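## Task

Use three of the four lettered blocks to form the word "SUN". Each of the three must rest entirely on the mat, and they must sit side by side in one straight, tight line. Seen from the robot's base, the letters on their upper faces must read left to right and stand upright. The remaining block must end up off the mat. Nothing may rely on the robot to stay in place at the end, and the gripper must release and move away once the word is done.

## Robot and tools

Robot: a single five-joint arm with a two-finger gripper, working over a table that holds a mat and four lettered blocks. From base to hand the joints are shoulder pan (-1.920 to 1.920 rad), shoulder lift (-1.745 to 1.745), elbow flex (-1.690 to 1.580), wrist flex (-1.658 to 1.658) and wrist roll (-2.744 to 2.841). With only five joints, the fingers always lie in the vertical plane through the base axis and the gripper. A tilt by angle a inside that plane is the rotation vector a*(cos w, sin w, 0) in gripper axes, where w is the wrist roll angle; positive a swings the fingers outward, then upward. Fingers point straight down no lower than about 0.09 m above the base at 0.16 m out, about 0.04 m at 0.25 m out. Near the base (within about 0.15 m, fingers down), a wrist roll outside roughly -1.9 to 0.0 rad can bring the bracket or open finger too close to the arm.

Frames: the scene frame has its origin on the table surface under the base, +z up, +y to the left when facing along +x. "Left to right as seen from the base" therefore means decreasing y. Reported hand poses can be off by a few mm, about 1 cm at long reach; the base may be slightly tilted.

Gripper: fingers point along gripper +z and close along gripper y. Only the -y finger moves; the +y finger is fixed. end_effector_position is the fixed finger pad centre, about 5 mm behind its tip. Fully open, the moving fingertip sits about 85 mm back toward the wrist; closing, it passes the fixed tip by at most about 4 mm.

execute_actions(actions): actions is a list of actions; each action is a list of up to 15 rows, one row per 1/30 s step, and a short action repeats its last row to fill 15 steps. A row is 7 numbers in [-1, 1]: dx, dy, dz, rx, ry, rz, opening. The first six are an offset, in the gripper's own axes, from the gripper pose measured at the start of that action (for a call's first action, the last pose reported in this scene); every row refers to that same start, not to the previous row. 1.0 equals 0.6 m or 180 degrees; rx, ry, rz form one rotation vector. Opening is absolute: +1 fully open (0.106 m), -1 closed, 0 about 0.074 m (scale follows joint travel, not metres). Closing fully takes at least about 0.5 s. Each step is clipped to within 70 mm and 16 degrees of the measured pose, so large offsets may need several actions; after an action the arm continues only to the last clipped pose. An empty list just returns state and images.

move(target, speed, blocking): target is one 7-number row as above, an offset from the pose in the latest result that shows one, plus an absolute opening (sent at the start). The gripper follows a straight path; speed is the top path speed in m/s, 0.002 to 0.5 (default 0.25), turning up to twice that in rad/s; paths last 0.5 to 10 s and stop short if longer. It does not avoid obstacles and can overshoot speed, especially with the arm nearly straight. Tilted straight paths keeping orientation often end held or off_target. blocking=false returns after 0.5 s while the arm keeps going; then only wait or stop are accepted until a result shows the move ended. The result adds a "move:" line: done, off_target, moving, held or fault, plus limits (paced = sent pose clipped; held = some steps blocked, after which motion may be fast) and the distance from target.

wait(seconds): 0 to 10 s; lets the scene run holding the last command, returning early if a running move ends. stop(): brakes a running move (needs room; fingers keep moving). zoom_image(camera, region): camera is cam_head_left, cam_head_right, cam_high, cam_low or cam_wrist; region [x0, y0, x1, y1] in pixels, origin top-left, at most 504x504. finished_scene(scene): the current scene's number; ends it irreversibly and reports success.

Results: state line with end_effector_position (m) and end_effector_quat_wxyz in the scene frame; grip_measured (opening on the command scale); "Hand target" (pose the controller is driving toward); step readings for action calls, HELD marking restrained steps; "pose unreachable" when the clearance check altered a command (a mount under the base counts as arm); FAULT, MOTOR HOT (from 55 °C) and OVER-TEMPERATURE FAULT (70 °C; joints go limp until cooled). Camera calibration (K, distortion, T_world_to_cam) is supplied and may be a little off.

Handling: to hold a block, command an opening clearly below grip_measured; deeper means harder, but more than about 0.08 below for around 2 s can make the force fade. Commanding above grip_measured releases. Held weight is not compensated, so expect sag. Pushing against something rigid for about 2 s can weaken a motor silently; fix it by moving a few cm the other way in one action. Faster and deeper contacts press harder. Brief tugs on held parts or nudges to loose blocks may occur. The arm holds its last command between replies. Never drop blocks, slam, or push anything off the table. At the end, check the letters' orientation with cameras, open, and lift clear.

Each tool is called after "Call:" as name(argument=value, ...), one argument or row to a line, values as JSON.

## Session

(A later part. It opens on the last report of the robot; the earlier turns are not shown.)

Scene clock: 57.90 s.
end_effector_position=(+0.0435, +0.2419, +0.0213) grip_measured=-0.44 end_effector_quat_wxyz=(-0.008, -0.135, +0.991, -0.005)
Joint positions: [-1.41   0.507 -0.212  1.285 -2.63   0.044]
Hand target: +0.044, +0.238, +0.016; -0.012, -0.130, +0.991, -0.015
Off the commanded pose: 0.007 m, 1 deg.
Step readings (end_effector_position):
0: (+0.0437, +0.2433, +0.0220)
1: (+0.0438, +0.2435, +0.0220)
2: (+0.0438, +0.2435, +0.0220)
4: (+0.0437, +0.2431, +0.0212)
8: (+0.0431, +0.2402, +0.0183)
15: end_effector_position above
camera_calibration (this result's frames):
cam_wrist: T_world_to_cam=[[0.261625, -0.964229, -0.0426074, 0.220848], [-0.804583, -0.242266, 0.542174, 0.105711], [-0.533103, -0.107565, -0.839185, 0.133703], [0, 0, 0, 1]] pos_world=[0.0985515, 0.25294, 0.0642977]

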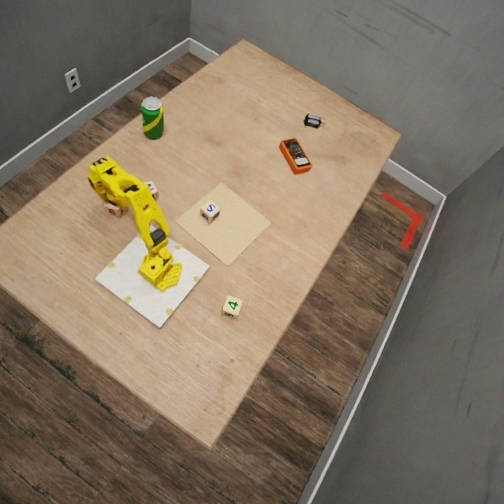

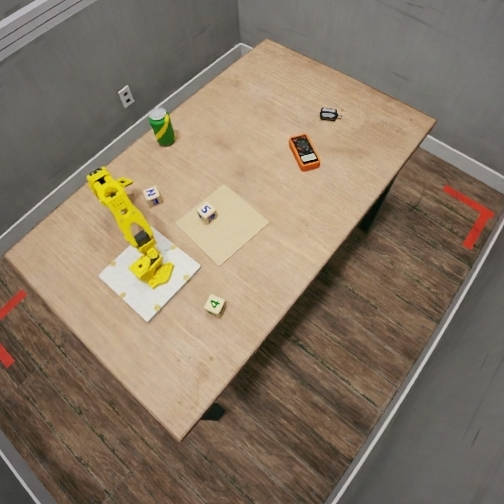

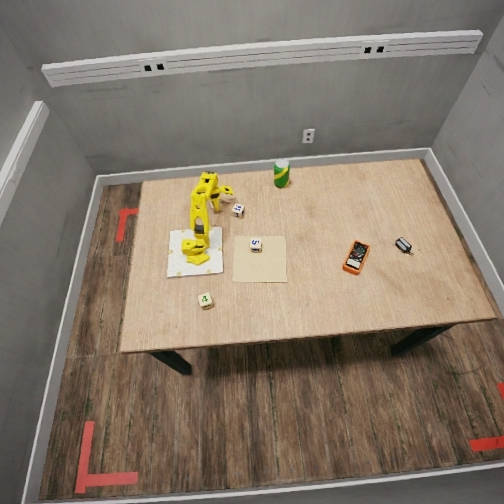

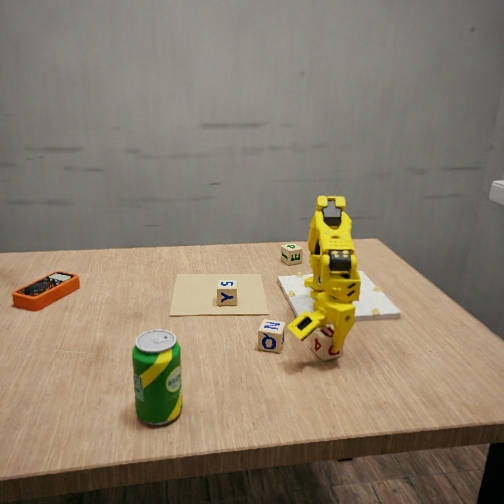

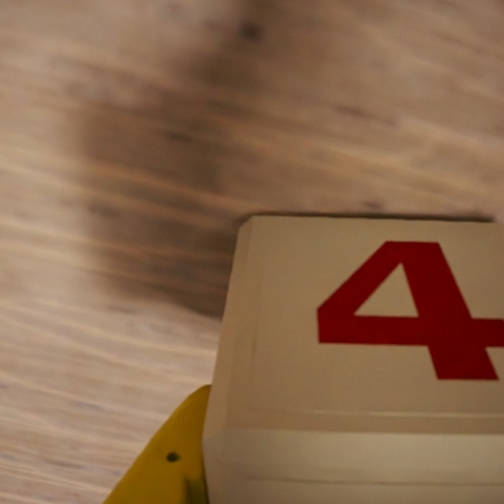

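Call:
move(
  target=[0.0032, -0.0171, -0.071, 0, 0, 0, -0.51],
  speed=0.15,
)

Scene clock: 59.93 s.
end_effector_position=(+0.0432, +0.2322, +0.0604) grip_measured=-0.44 end_effector_quat_wxyz=(-0.010, -0.134, +0.991, -0.010)
Joint positions: [-1.406  0.372 -0.296  1.516 -2.627  0.044]
Hand target: +0.046, +0.233, +0.064; -0.008, -0.135, +0.991, -0.004
Off the commanded pose: 0.004 m, 1 deg.
move: done
camera_calibration (this result's frames):
cam_wrist: T_world_to_cam=[[0.260202, -0.965037, -0.0316092, 0.21283], [-0.803602, -0.234591, 0.546983, 0.0798064], [-0.535274, -0.116925, -0.836547, 0.167414], [0, 0, 0, 1]] pos_world=[0.0983662, 0.243686, 0.103124]

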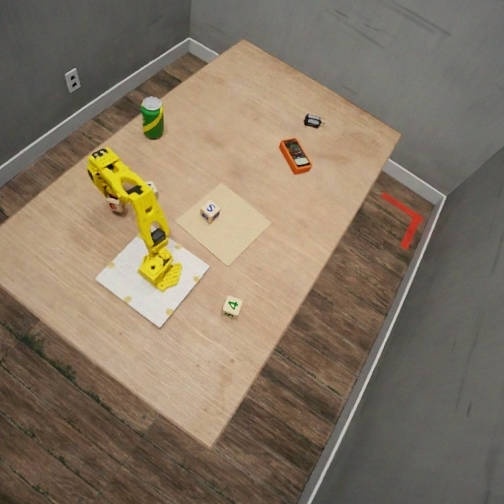

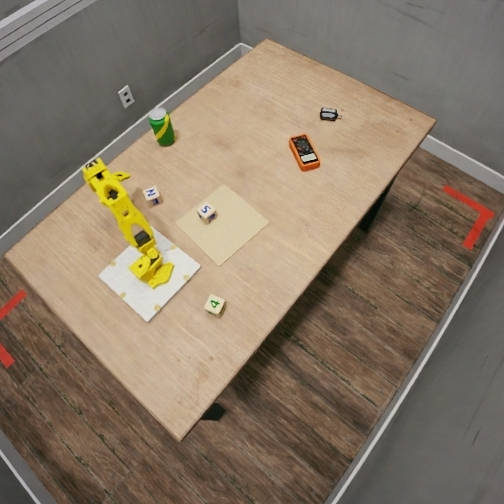

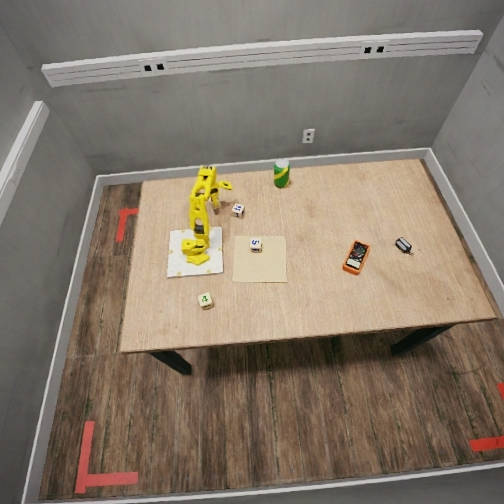

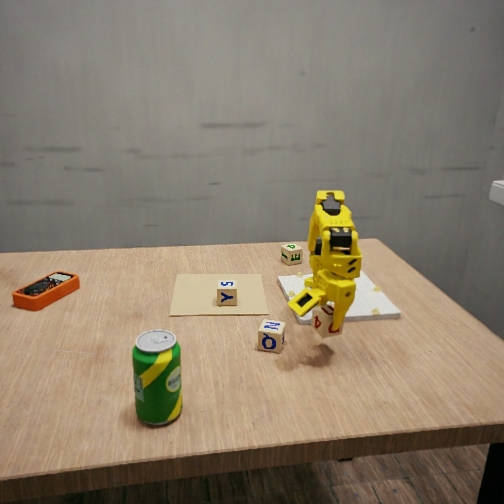

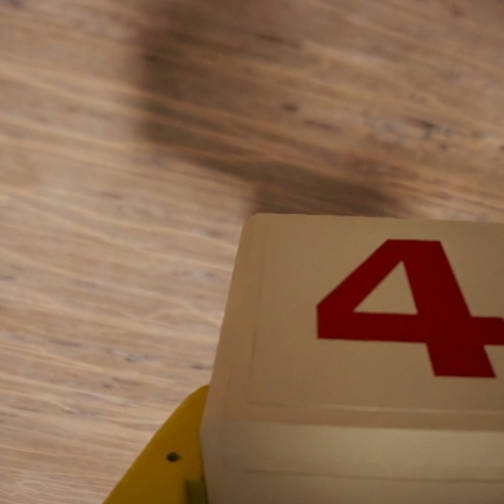

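Call:
move(
  target=[-0.1014, -0.4867, -0.04, -0.0005, -0.0096, -0.3818, -0.51],
  speed=0.4,
)

Scene clock: 62.93 s.
end_effector_position=(+0.1848, -0.0305, +0.0928) grip_measured=-0.44 end_effector_quat_wxyz=(+0.008, -0.670, +0.743, -0.014)
Joint positions: [ 0.13  -0.055  0.024  1.556  0.106  0.044]
Hand target: +0.185, -0.032, +0.092; +0.004, -0.670, +0.742, -0.009
Off the commanded pose: 0.007 m, 2 deg.
move: done
camera_calibration (this result's frames):
cam_wrist: T_world_to_cam=[[0.993947, -0.108474, -0.0173766, -0.187317], [-0.0825049, -0.841518, 0.533892, -0.0362695], [-0.0725361, -0.529227, -0.845374, 0.142344], [0, 0, 0, 1]] pos_world=[0.193516, 0.0244918, 0.136443]

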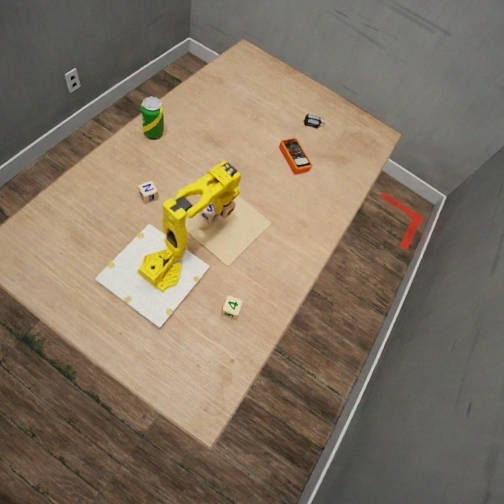

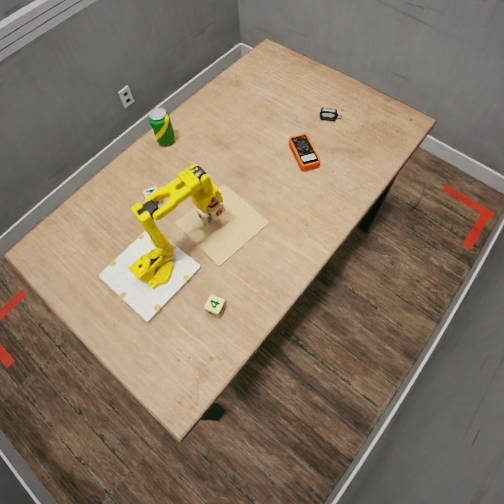

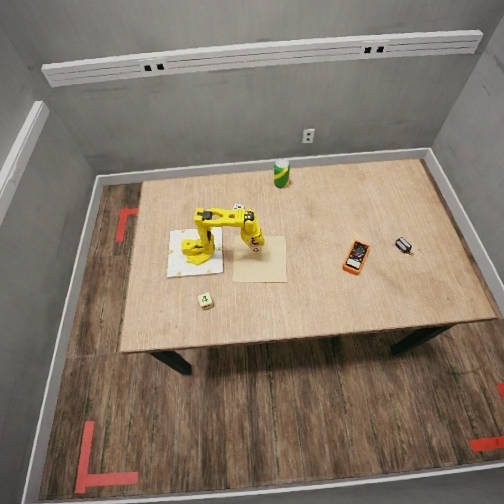

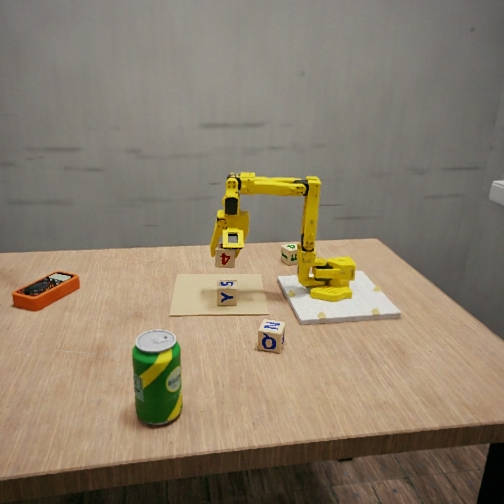

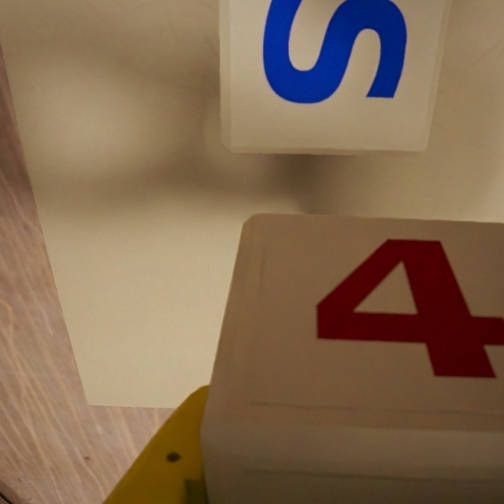

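Call:
zoom_image(
  camera="cam_wrist",
  region=[200, 0, 504, 260],
)

Region (200, 0, 504, 260) of cam_wrist's 504x504 image, scaled by 1.658; it fills the top 431 rows of this view, and the rest is white.

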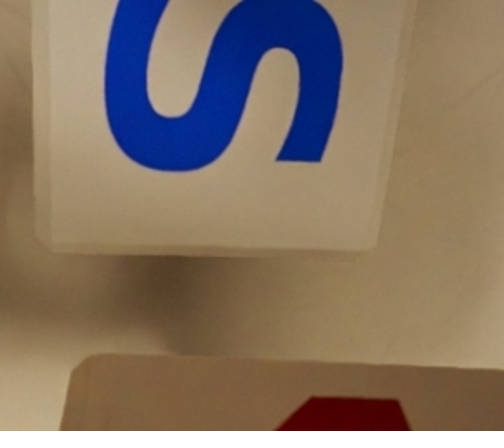

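Call:
move(
  target=[0.0109, 0.0098, 0.0378, -0.0181, -0.0011, 0, -0.51],
  speed=0.12,
)

Scene clock: 65.67 s.
end_effector_position=(+0.1813, -0.0354, +0.0753) grip_measured=-0.44 end_effector_quat_wxyz=(-0.001, -0.669, +0.743, -0.003)
Joint positions: [ 0.157 -0.035  0.132  1.458  0.133  0.044]
Hand target: +0.178, -0.037, +0.070; -0.009, -0.670, +0.743, +0.008
Off the commanded pose: 0.006 m, 2 deg.
move: done
camera_calibration (this result's frames):
cam_wrist: T_world_to_cam=[[0.992842, -0.110022, -0.0464863, -0.182387], [-0.0685588, -0.843662, 0.532479, -0.0338292], [-0.097803, -0.525481, -0.845166, 0.129422], [0, 0, 0, 1]] pos_world=[0.19142, 0.0194019, 0.118918]

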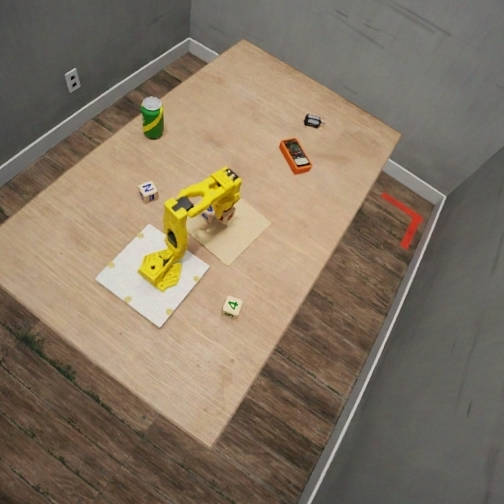

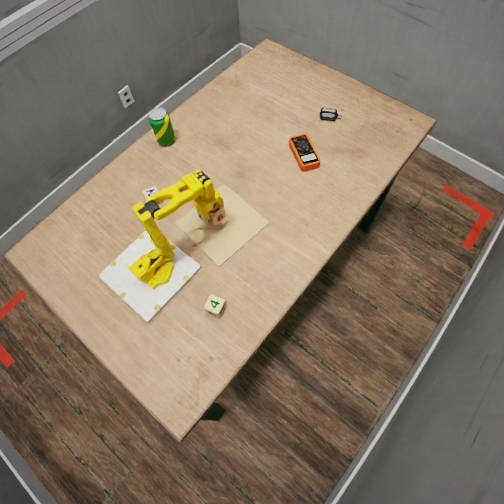

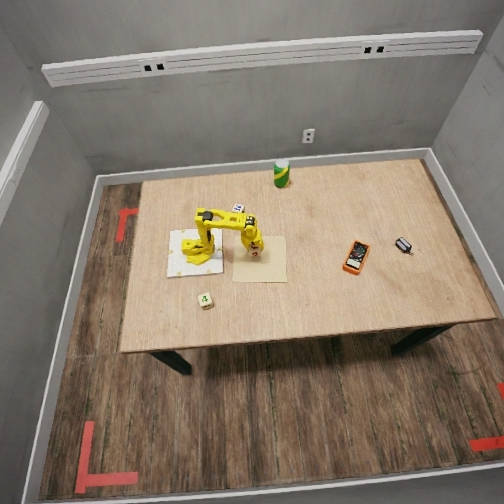

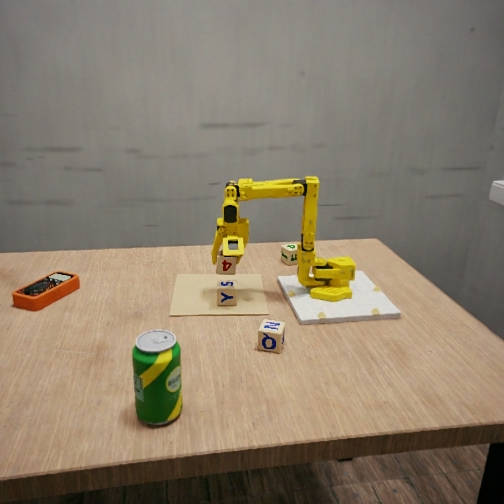

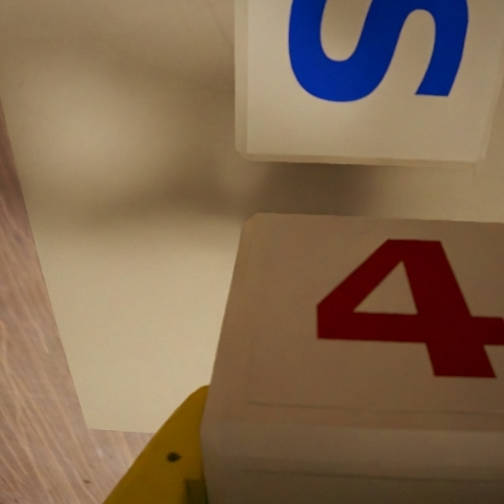

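Call:
zoom_image(
  camera="cam_wrist",
  region=[220, 60, 504, 260],
)

Region (220, 60, 504, 260) of cam_wrist's 504x504 image, scaled by 1.775; it fills the top 355 rows of this view, and the rest is white.

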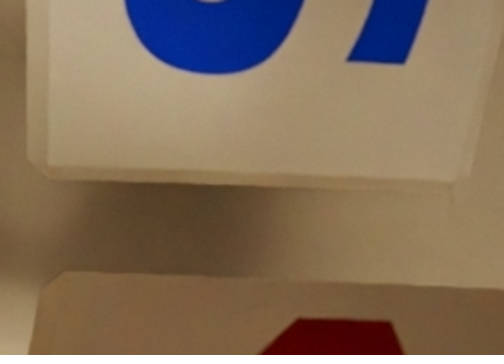

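Call:
move(
  target=[0.0055, 0.0077, 0.093, -0.0089, -0.0007, 0, -0.51],
  speed=0.1,
)

Scene clock: 67.93 s.
end_effector_position=(+0.1781, -0.0371, +0.0254) grip_measured=-0.44 end_effector_quat_wxyz=(-0.003, -0.668, +0.744, -0.000)
Joint positions: [0.168 0.059 0.4   1.104 0.142 0.044]
Hand target: +0.174, -0.038, +0.020; -0.010, -0.669, +0.743, +0.009
Off the commanded pose: 0.006 m, 1 deg.
move: done
camera_calibration (this result's frames):
cam_wrist: T_world_to_cam=[[0.992287, -0.111519, -0.0541221, -0.181422], [-0.0658761, -0.844273, 0.531849, -0.00943552], [-0.105005, -0.524182, -0.845108, 0.0873695], [0, 0, 0, 1]] pos_world=[0.188575, 0.0175993, 0.069036]

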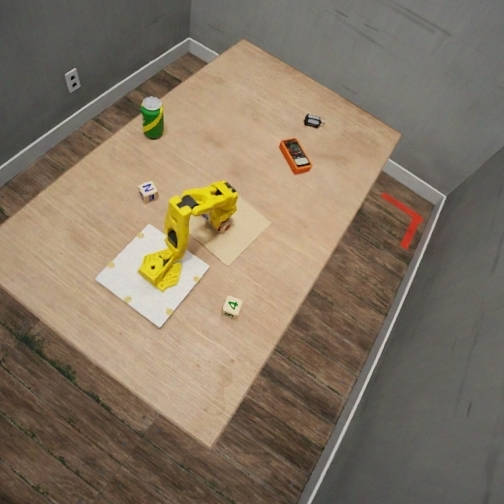

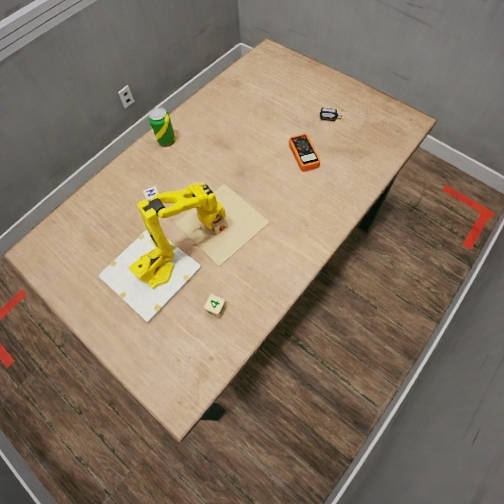

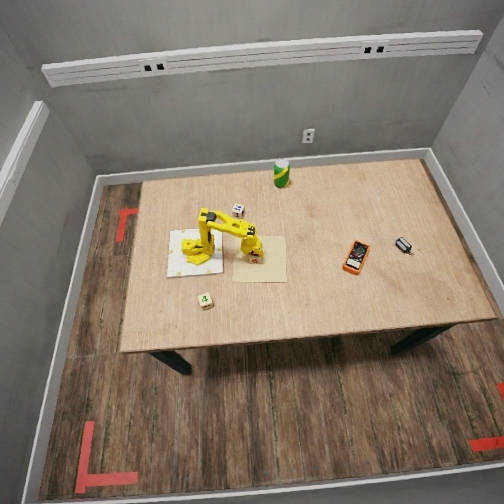

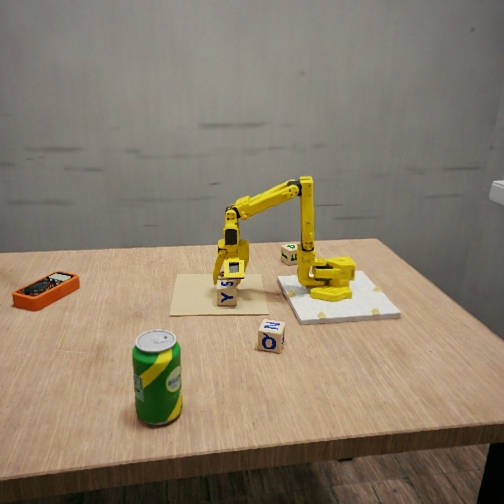

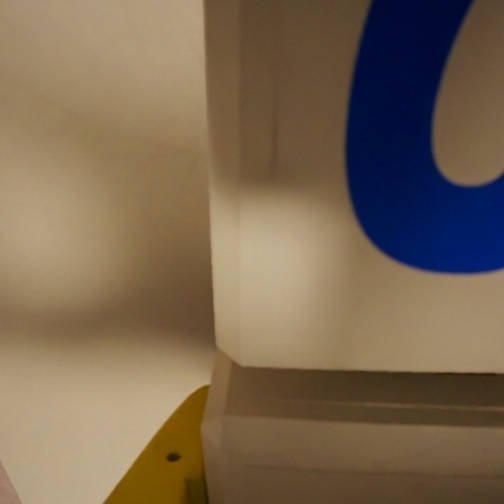

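Call:
execute_actions(
  actions=[
    [[0.0026,0.0057,0.0095,-0.0072,-0.0005,-0.0009,-0.51],[0.0026,0.0057,0.0105,-0.0072,-0.0005,-0.0009,-0.51],[0.0026,0.0057,0.0115,-0.0072,-0.0005,-0.0009,-0.51],[0.0026,0.0057,0.0125,-0.0072,-0.0005,-0.0009,-0.51],[0.0026,0.0057,0.0137,-0.0072,-0.0005,-0.0009,-0.51],[0.0026,0.0057,0.0137,-0.0072,-0.0005,-0.0009,-0.51],[0.0026,0.0057,0.0137,-0.0072,-0.0005,-0.0009,-0.51],[0.0026,0.0057,0.0137,-0.0072,-0.0005,-0.0009,-0.48],[0.0026,0.0057,0.0137,-0.0072,-0.0005,-0.0009,-0.45],[0.0026,0.0057,0.0137,-0.0072,-0.0005,-0.0009,-0.42],[0.0026,0.0057,0.0137,-0.0072,-0.0005,-0.0009,-0.39],[0.0026,0.0057,0.0137,-0.0072,-0.0005,-0.0009,-0.35],[0.0026,0.0057,0.0137,-0.0072,-0.0005,-0.0009,-0.31],[0.0026,0.0057,0.0137,-0.0072,-0.0005,-0.0009,-0.27],[0.0026,0.0057,0.0137,-0.0072,-0.0005,-0.0009,-0.22]],
  ],
)

Scene clock: 69.43 s.
end_effector_position=(+0.1795, -0.0374, +0.0233) grip_measured=-0.33 end_effector_quat_wxyz=(-0.001, -0.669, +0.743, -0.003)
Joint positions: [0.168 0.068 0.405 1.082 0.143 0.052]
Hand target: +0.174, -0.038, +0.018; -0.010, -0.670, +0.743, +0.009
Off the commanded pose: 0.008 m, 2 deg.
Step readings (end_effector_position):
0: (+0.1781, -0.0371, +0.0254)
1: (+0.1781, -0.0371, +0.0254)
2: (+0.1781, -0.0371, +0.0254)
4: (+0.1782, -0.0371, +0.0252)
8: (+0.1781, -0.0371, +0.0248)
15: end_effector_position above
camera_calibration (this result's frames):
cam_wrist: T_world_to_cam=[[0.99284, -0.110029, -0.0465009, -0.183199], [-0.0685403, -0.843571, 0.532626, -0.00801145], [-0.0978309, -0.525625, -0.845073, 0.084253], [0, 0, 0, 1]] pos_world=[0.189581, 0.0173701, 0.0669481]

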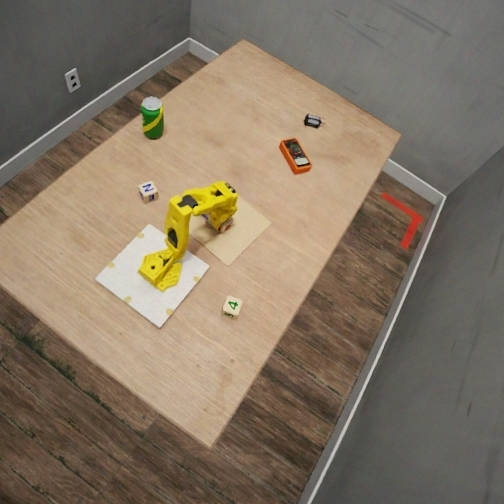

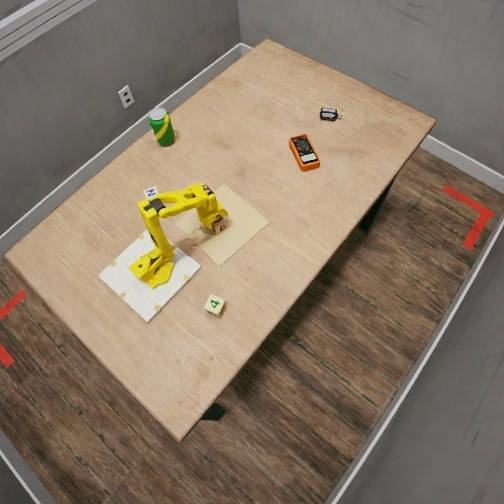

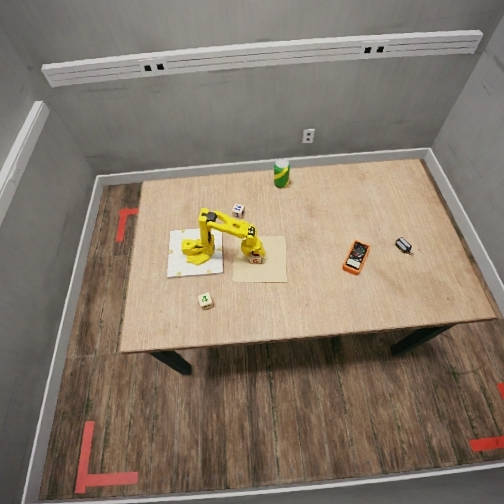

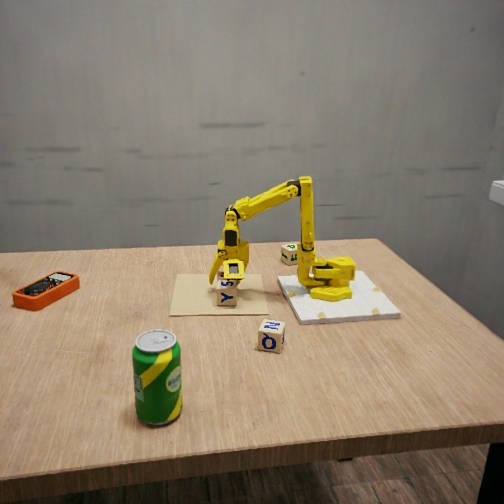

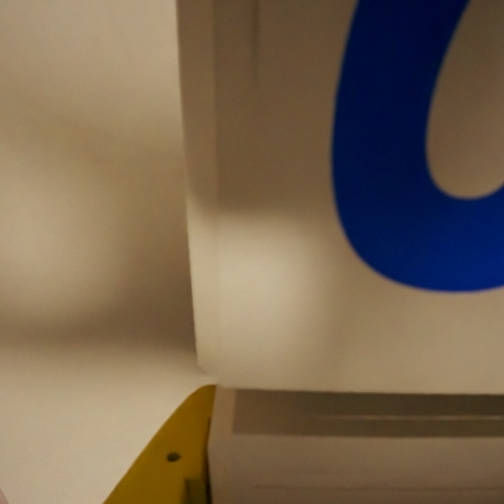

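Call:
move(
  target=[0.0005, 0.0047, -0.0978, 0, 0, 0, -0.15],
  speed=0.2,
)

Scene clock: 70.47 s.
end_effector_position=(+0.1781, -0.0368, +0.0805) grip_measured=-0.16 end_effector_quat_wxyz=(-0.001, -0.669, +0.743, -0.003)
Joint positions: [ 0.168 -0.063  0.125  1.492  0.143  0.064]
Hand target: +0.178, -0.037, +0.081; -0.002, -0.669, +0.743, -0.003
Off the commanded pose: 0.002 m, 0 deg.
move: done
camera_calibration (this result's frames):
cam_wrist: T_world_to_cam=[[0.99284, -0.110029, -0.0465009, -0.179096], [-0.0685403, -0.843571, 0.532626, -0.0380385], [-0.0978309, -0.525625, -0.845073, 0.132766], [0, 0, 0, 1]] pos_world=[0.188196, 0.0179913, 0.124129]

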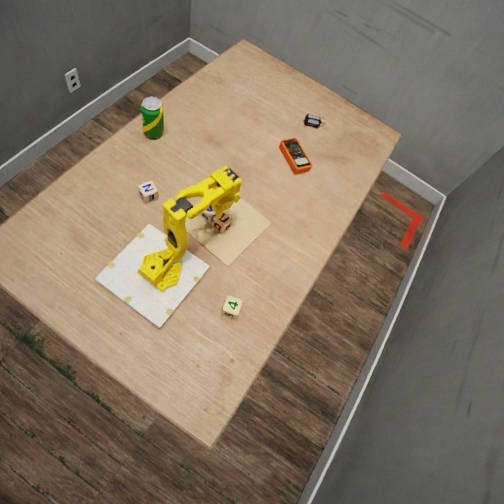

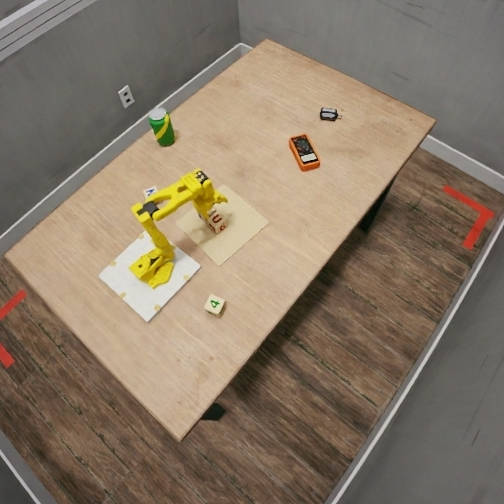

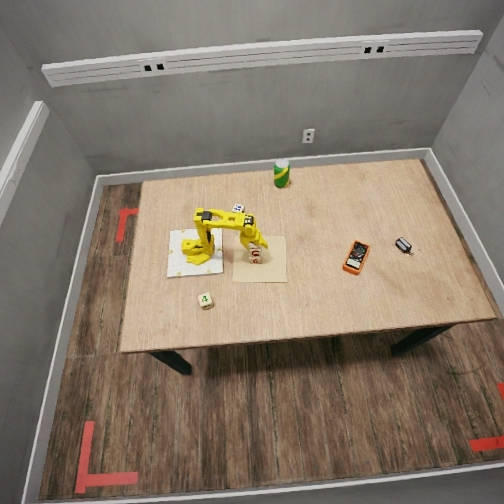

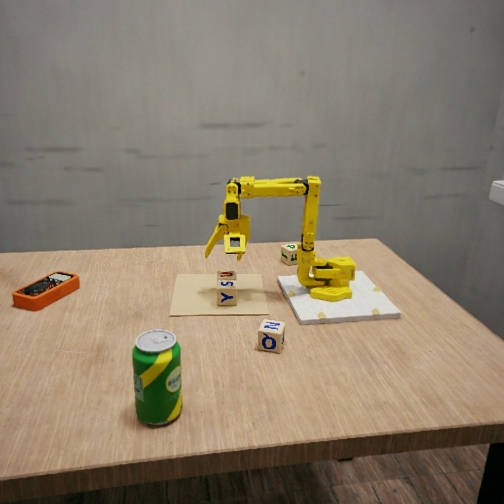

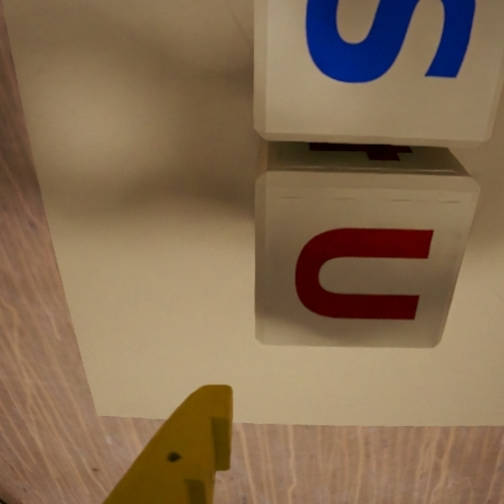

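Call:
move(
  target=[-0.378, 0.1387, 0.0117, 0, 0, 0.0972, -0.15],
  speed=0.3,
)

Scene clock: 74.33 s.
end_effector_position=(+0.1183, +0.1985, +0.0779) grip_measured=-0.16 end_effector_quat_wxyz=(+0.013, -0.549, +0.836, +0.011)
Joint positions: [-1.035  0.299 -0.326  1.555 -1.363  0.064]
Hand target: +0.116, +0.199, +0.075; +0.002, -0.548, +0.836, +0.006
Off the commanded pose: 0.006 m, 2 deg.
move: done
camera_calibration (this result's frames):
cam_wrist: T_world_to_cam=[[0.914854, -0.400141, -0.0541179, -0.0265614], [-0.322458, -0.804671, 0.498524, 0.182744], [-0.243027, -0.438626, -0.865185, 0.249907], [0, 0, 0, 1]] pos_world=[0.143961, 0.246036, 0.123676]

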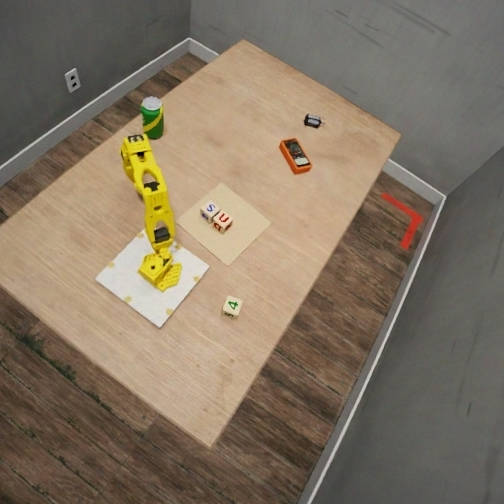

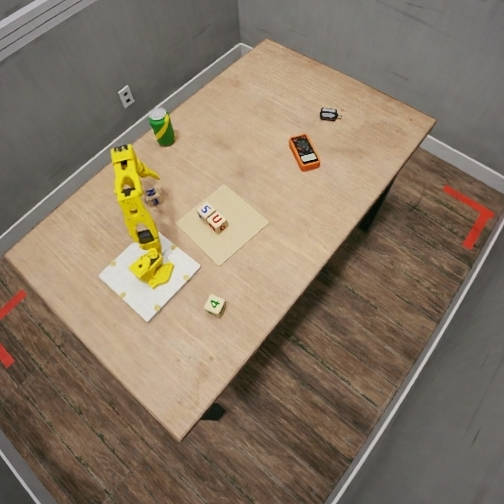

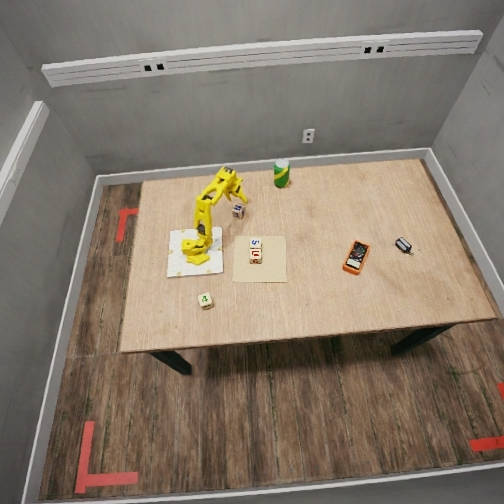

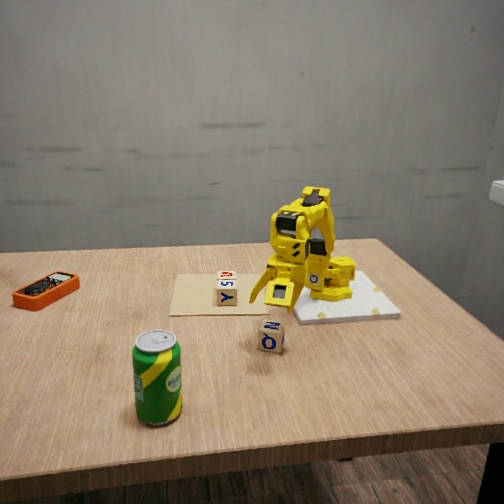

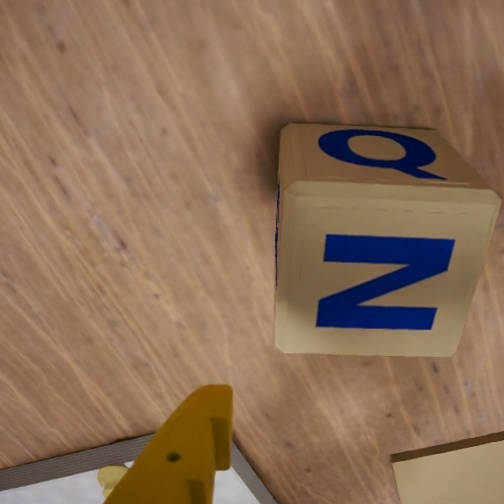

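Call:
zoom_image(
  camera="cam_wrist",
  region=[240, 106, 504, 370],
)

Region (240, 106, 504, 370) of cam_wrist's 504x504 image, scaled by 1.909.

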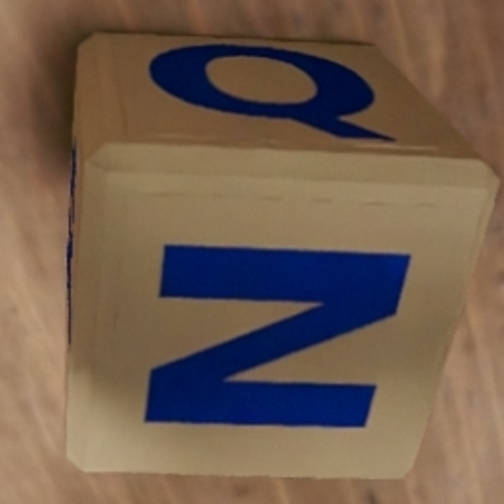

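Call:
move(
  target=[0.0085, -0.0031, 0.1029, -0.0031, 0.0192, 0.004, -0.15],
  speed=0.15,
)

Scene clock: 76.87 s.
end_effector_position=(+0.1180, +0.1977, +0.0227) grip_measured=-0.16 end_effector_quat_wxyz=(-0.003, -0.548, +0.837, +0.004)
Joint positions: [-1.032  0.41  -0.077  1.229 -1.363  0.064]
Hand target: +0.118, +0.193, +0.016; -0.015, -0.543, +0.839, -0.002
Off the commanded pose: 0.007 m, 2 deg.
move: done
camera_calibration (this result's frames):
cam_wrist: T_world_to_cam=[[0.912718, -0.404267, -0.0592811, -0.0284076], [-0.315327, -0.789196, 0.527009, 0.204923], [-0.259837, -0.462317, -0.84779, 0.207989], [0, 0, 0, 1]] pos_world=[0.144589, 0.246397, 0.0666509]

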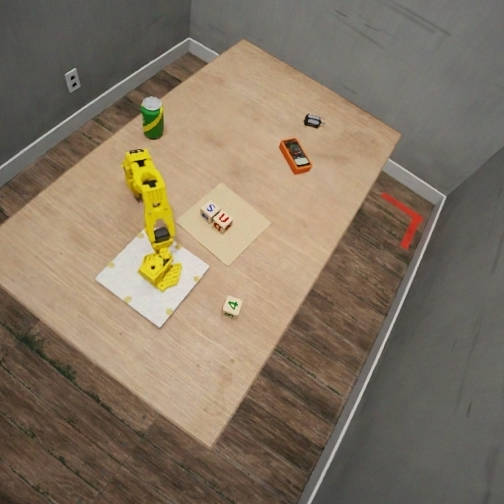

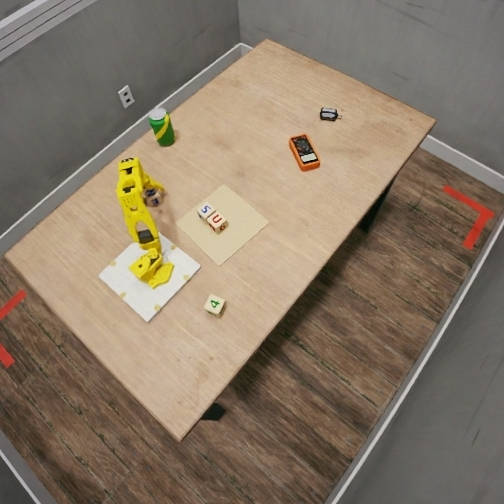

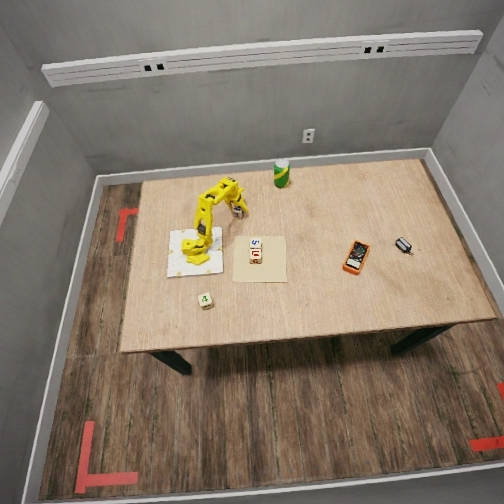

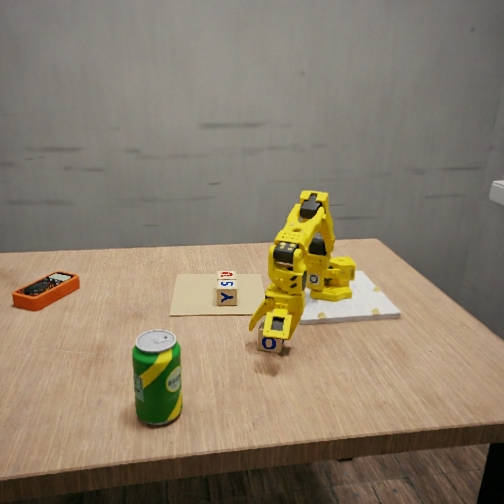

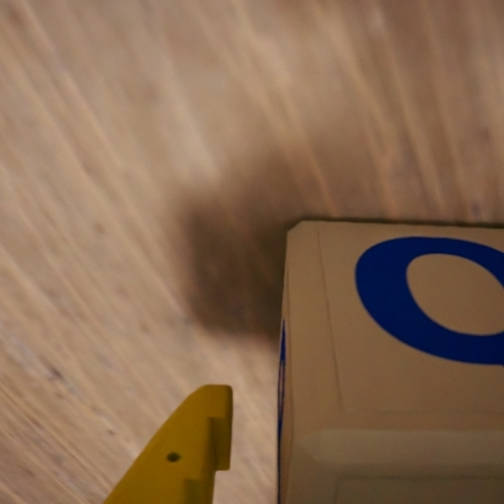

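Call:
execute_actions(
  actions=[
    [[0.0072,-0.005,0.0112,-0.001,0.0085,0.0034,-0.19],[0.0072,-0.0065,0.0112,-0.001,0.0085,0.0034,-0.23],[0.0072,-0.008,0.0112,-0.001,0.0085,0.0034,-0.27],[0.0072,-0.0095,0.0112,-0.001,0.0085,0.0034,-0.3],[0.0072,-0.0105,0.0112,-0.001,0.0085,0.0034,-0.33],[0.0072,-0.0116,0.0112,-0.001,0.0085,0.0034,-0.36],[0.0072,-0.0116,0.0112,-0.001,0.0085,0.0034,-0.39],[0.0072,-0.0116,0.0112,-0.001,0.0085,0.0034,-0.41],[0.0072,-0.0116,0.0112,-0.001,0.0085,0.0034,-0.43],[0.0072,-0.0116,0.0112,-0.001,0.0085,0.0034,-0.45],[0.0072,-0.0116,0.0112,-0.001,0.0085,0.0034,-0.47],[0.0072,-0.0116,0.0112,-0.001,0.0085,0.0034,-0.49],[0.0072,-0.0116,0.0112,-0.001,0.0085,0.0034,-0.51]],
  ],
)

Scene clock: 78.10 s.
end_effector_position=(+0.1229, +0.1948, +0.0220) grip_measured=-0.44 end_effector_quat_wxyz=(-0.003, -0.542, +0.840, +0.004)
Joint positions: [-1.007  0.413 -0.077  1.226 -1.351  0.044]
Hand target: +0.123, +0.191, +0.016; -0.014, -0.543, +0.839, -0.001
Off the commanded pose: 0.007 m, 2 deg.
Step readings (end_effector_position):
0: (+0.1182, +0.1979, +0.0227)
1: (+0.1182, +0.1979, +0.0227)
2: (+0.1189, +0.1978, +0.0227)
4: (+0.1201, +0.1970, +0.0227)
8: (+0.1223, +0.1952, +0.0221)
15: end_effector_position above
camera_calibration (this result's frames):
cam_wrist: T_world_to_cam=[[0.907696, -0.415449, -0.0590745, -0.0312688], [-0.325053, -0.785151, 0.527142, 0.204915], [-0.265383, -0.459282, -0.847722, 0.207428], [0, 0, 0, 1]] pos_world=[0.150039, 0.243167, 0.0659746]

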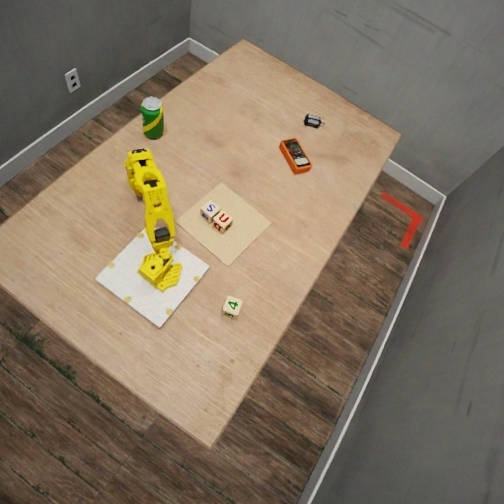

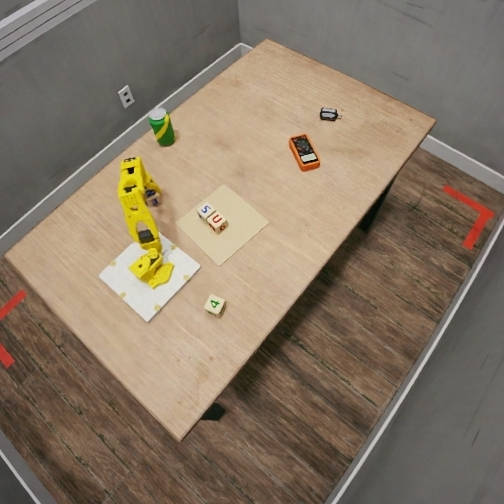

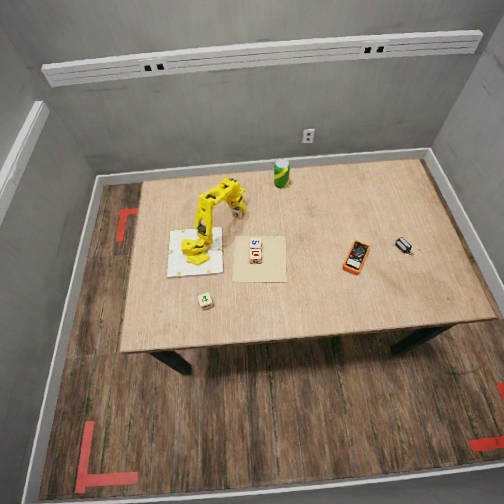

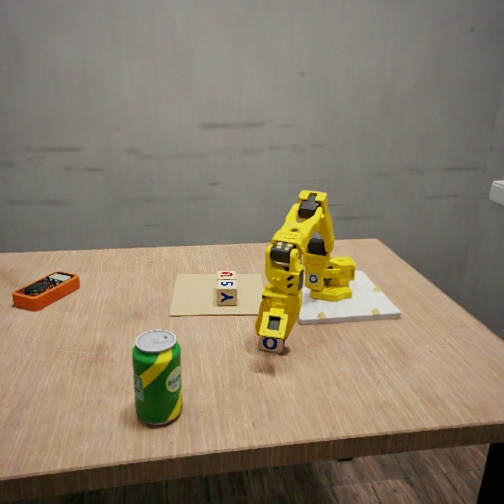

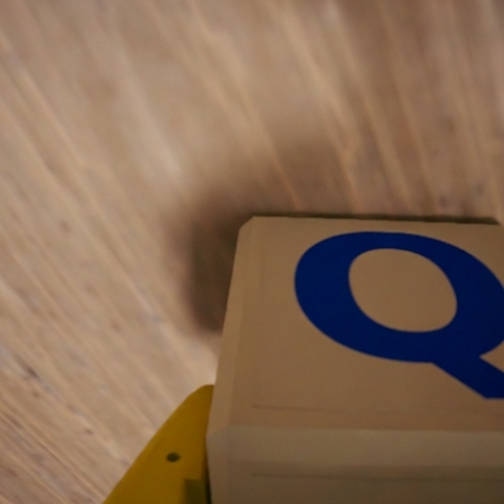

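Call:
move(
  target=[0.0441, -0.01, -0.0967, 0, 0, 0, -0.51],
  speed=0.18,
)

Scene clock: 79.33 s.
end_effector_position=(+0.1167, +0.1690, +0.0761) grip_measured=-0.45 end_effector_quat_wxyz=(-0.010, -0.542, +0.840, +0.001)
Joint positions: [-0.964  0.131 -0.079  1.527 -1.309  0.043]
Hand target: +0.119, +0.169, +0.080; -0.003, -0.542, +0.840, +0.004
Off the commanded pose: 0.004 m, 1 deg.
move: done
camera_calibration (this result's frames):
cam_wrist: T_world_to_cam=[[0.90653, -0.417537, -0.062178, -0.0324705], [-0.320925, -0.777343, 0.541059, 0.151318], [-0.274246, -0.470532, -0.838683, 0.241977], [0, 0, 0, 1]] pos_world=[0.144358, 0.217926, 0.119051]

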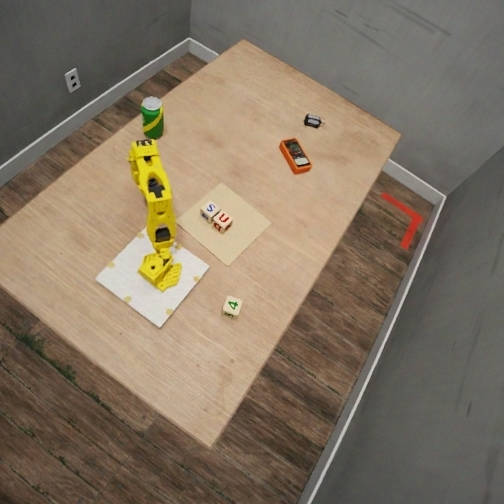

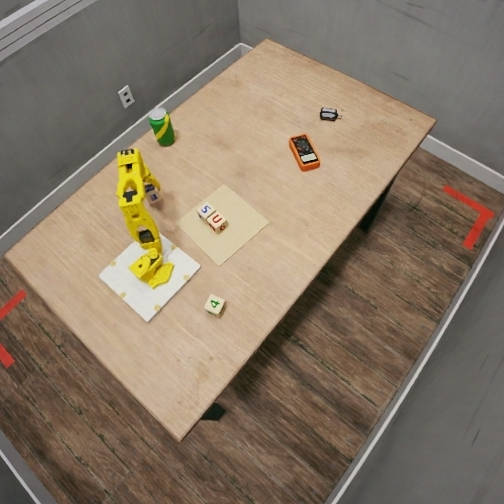

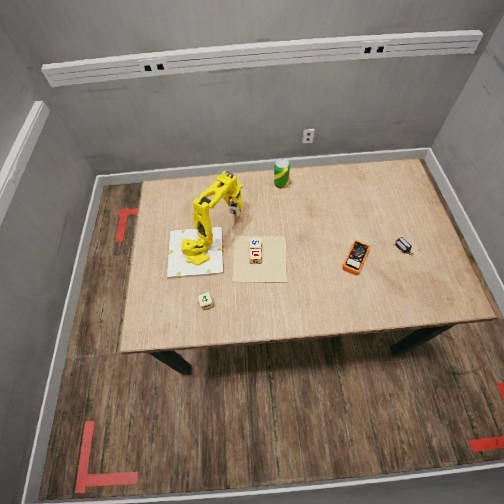

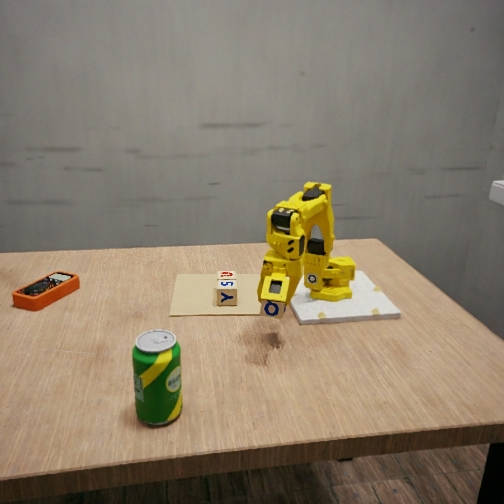

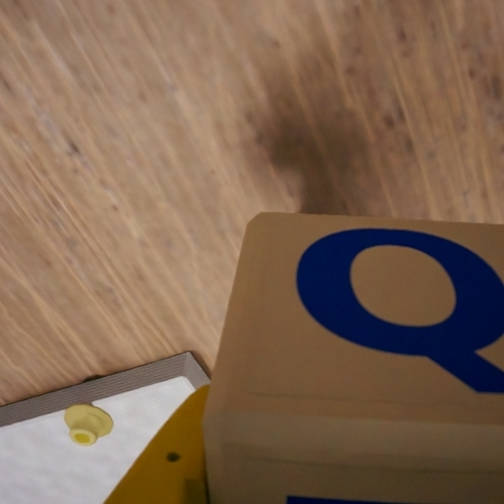

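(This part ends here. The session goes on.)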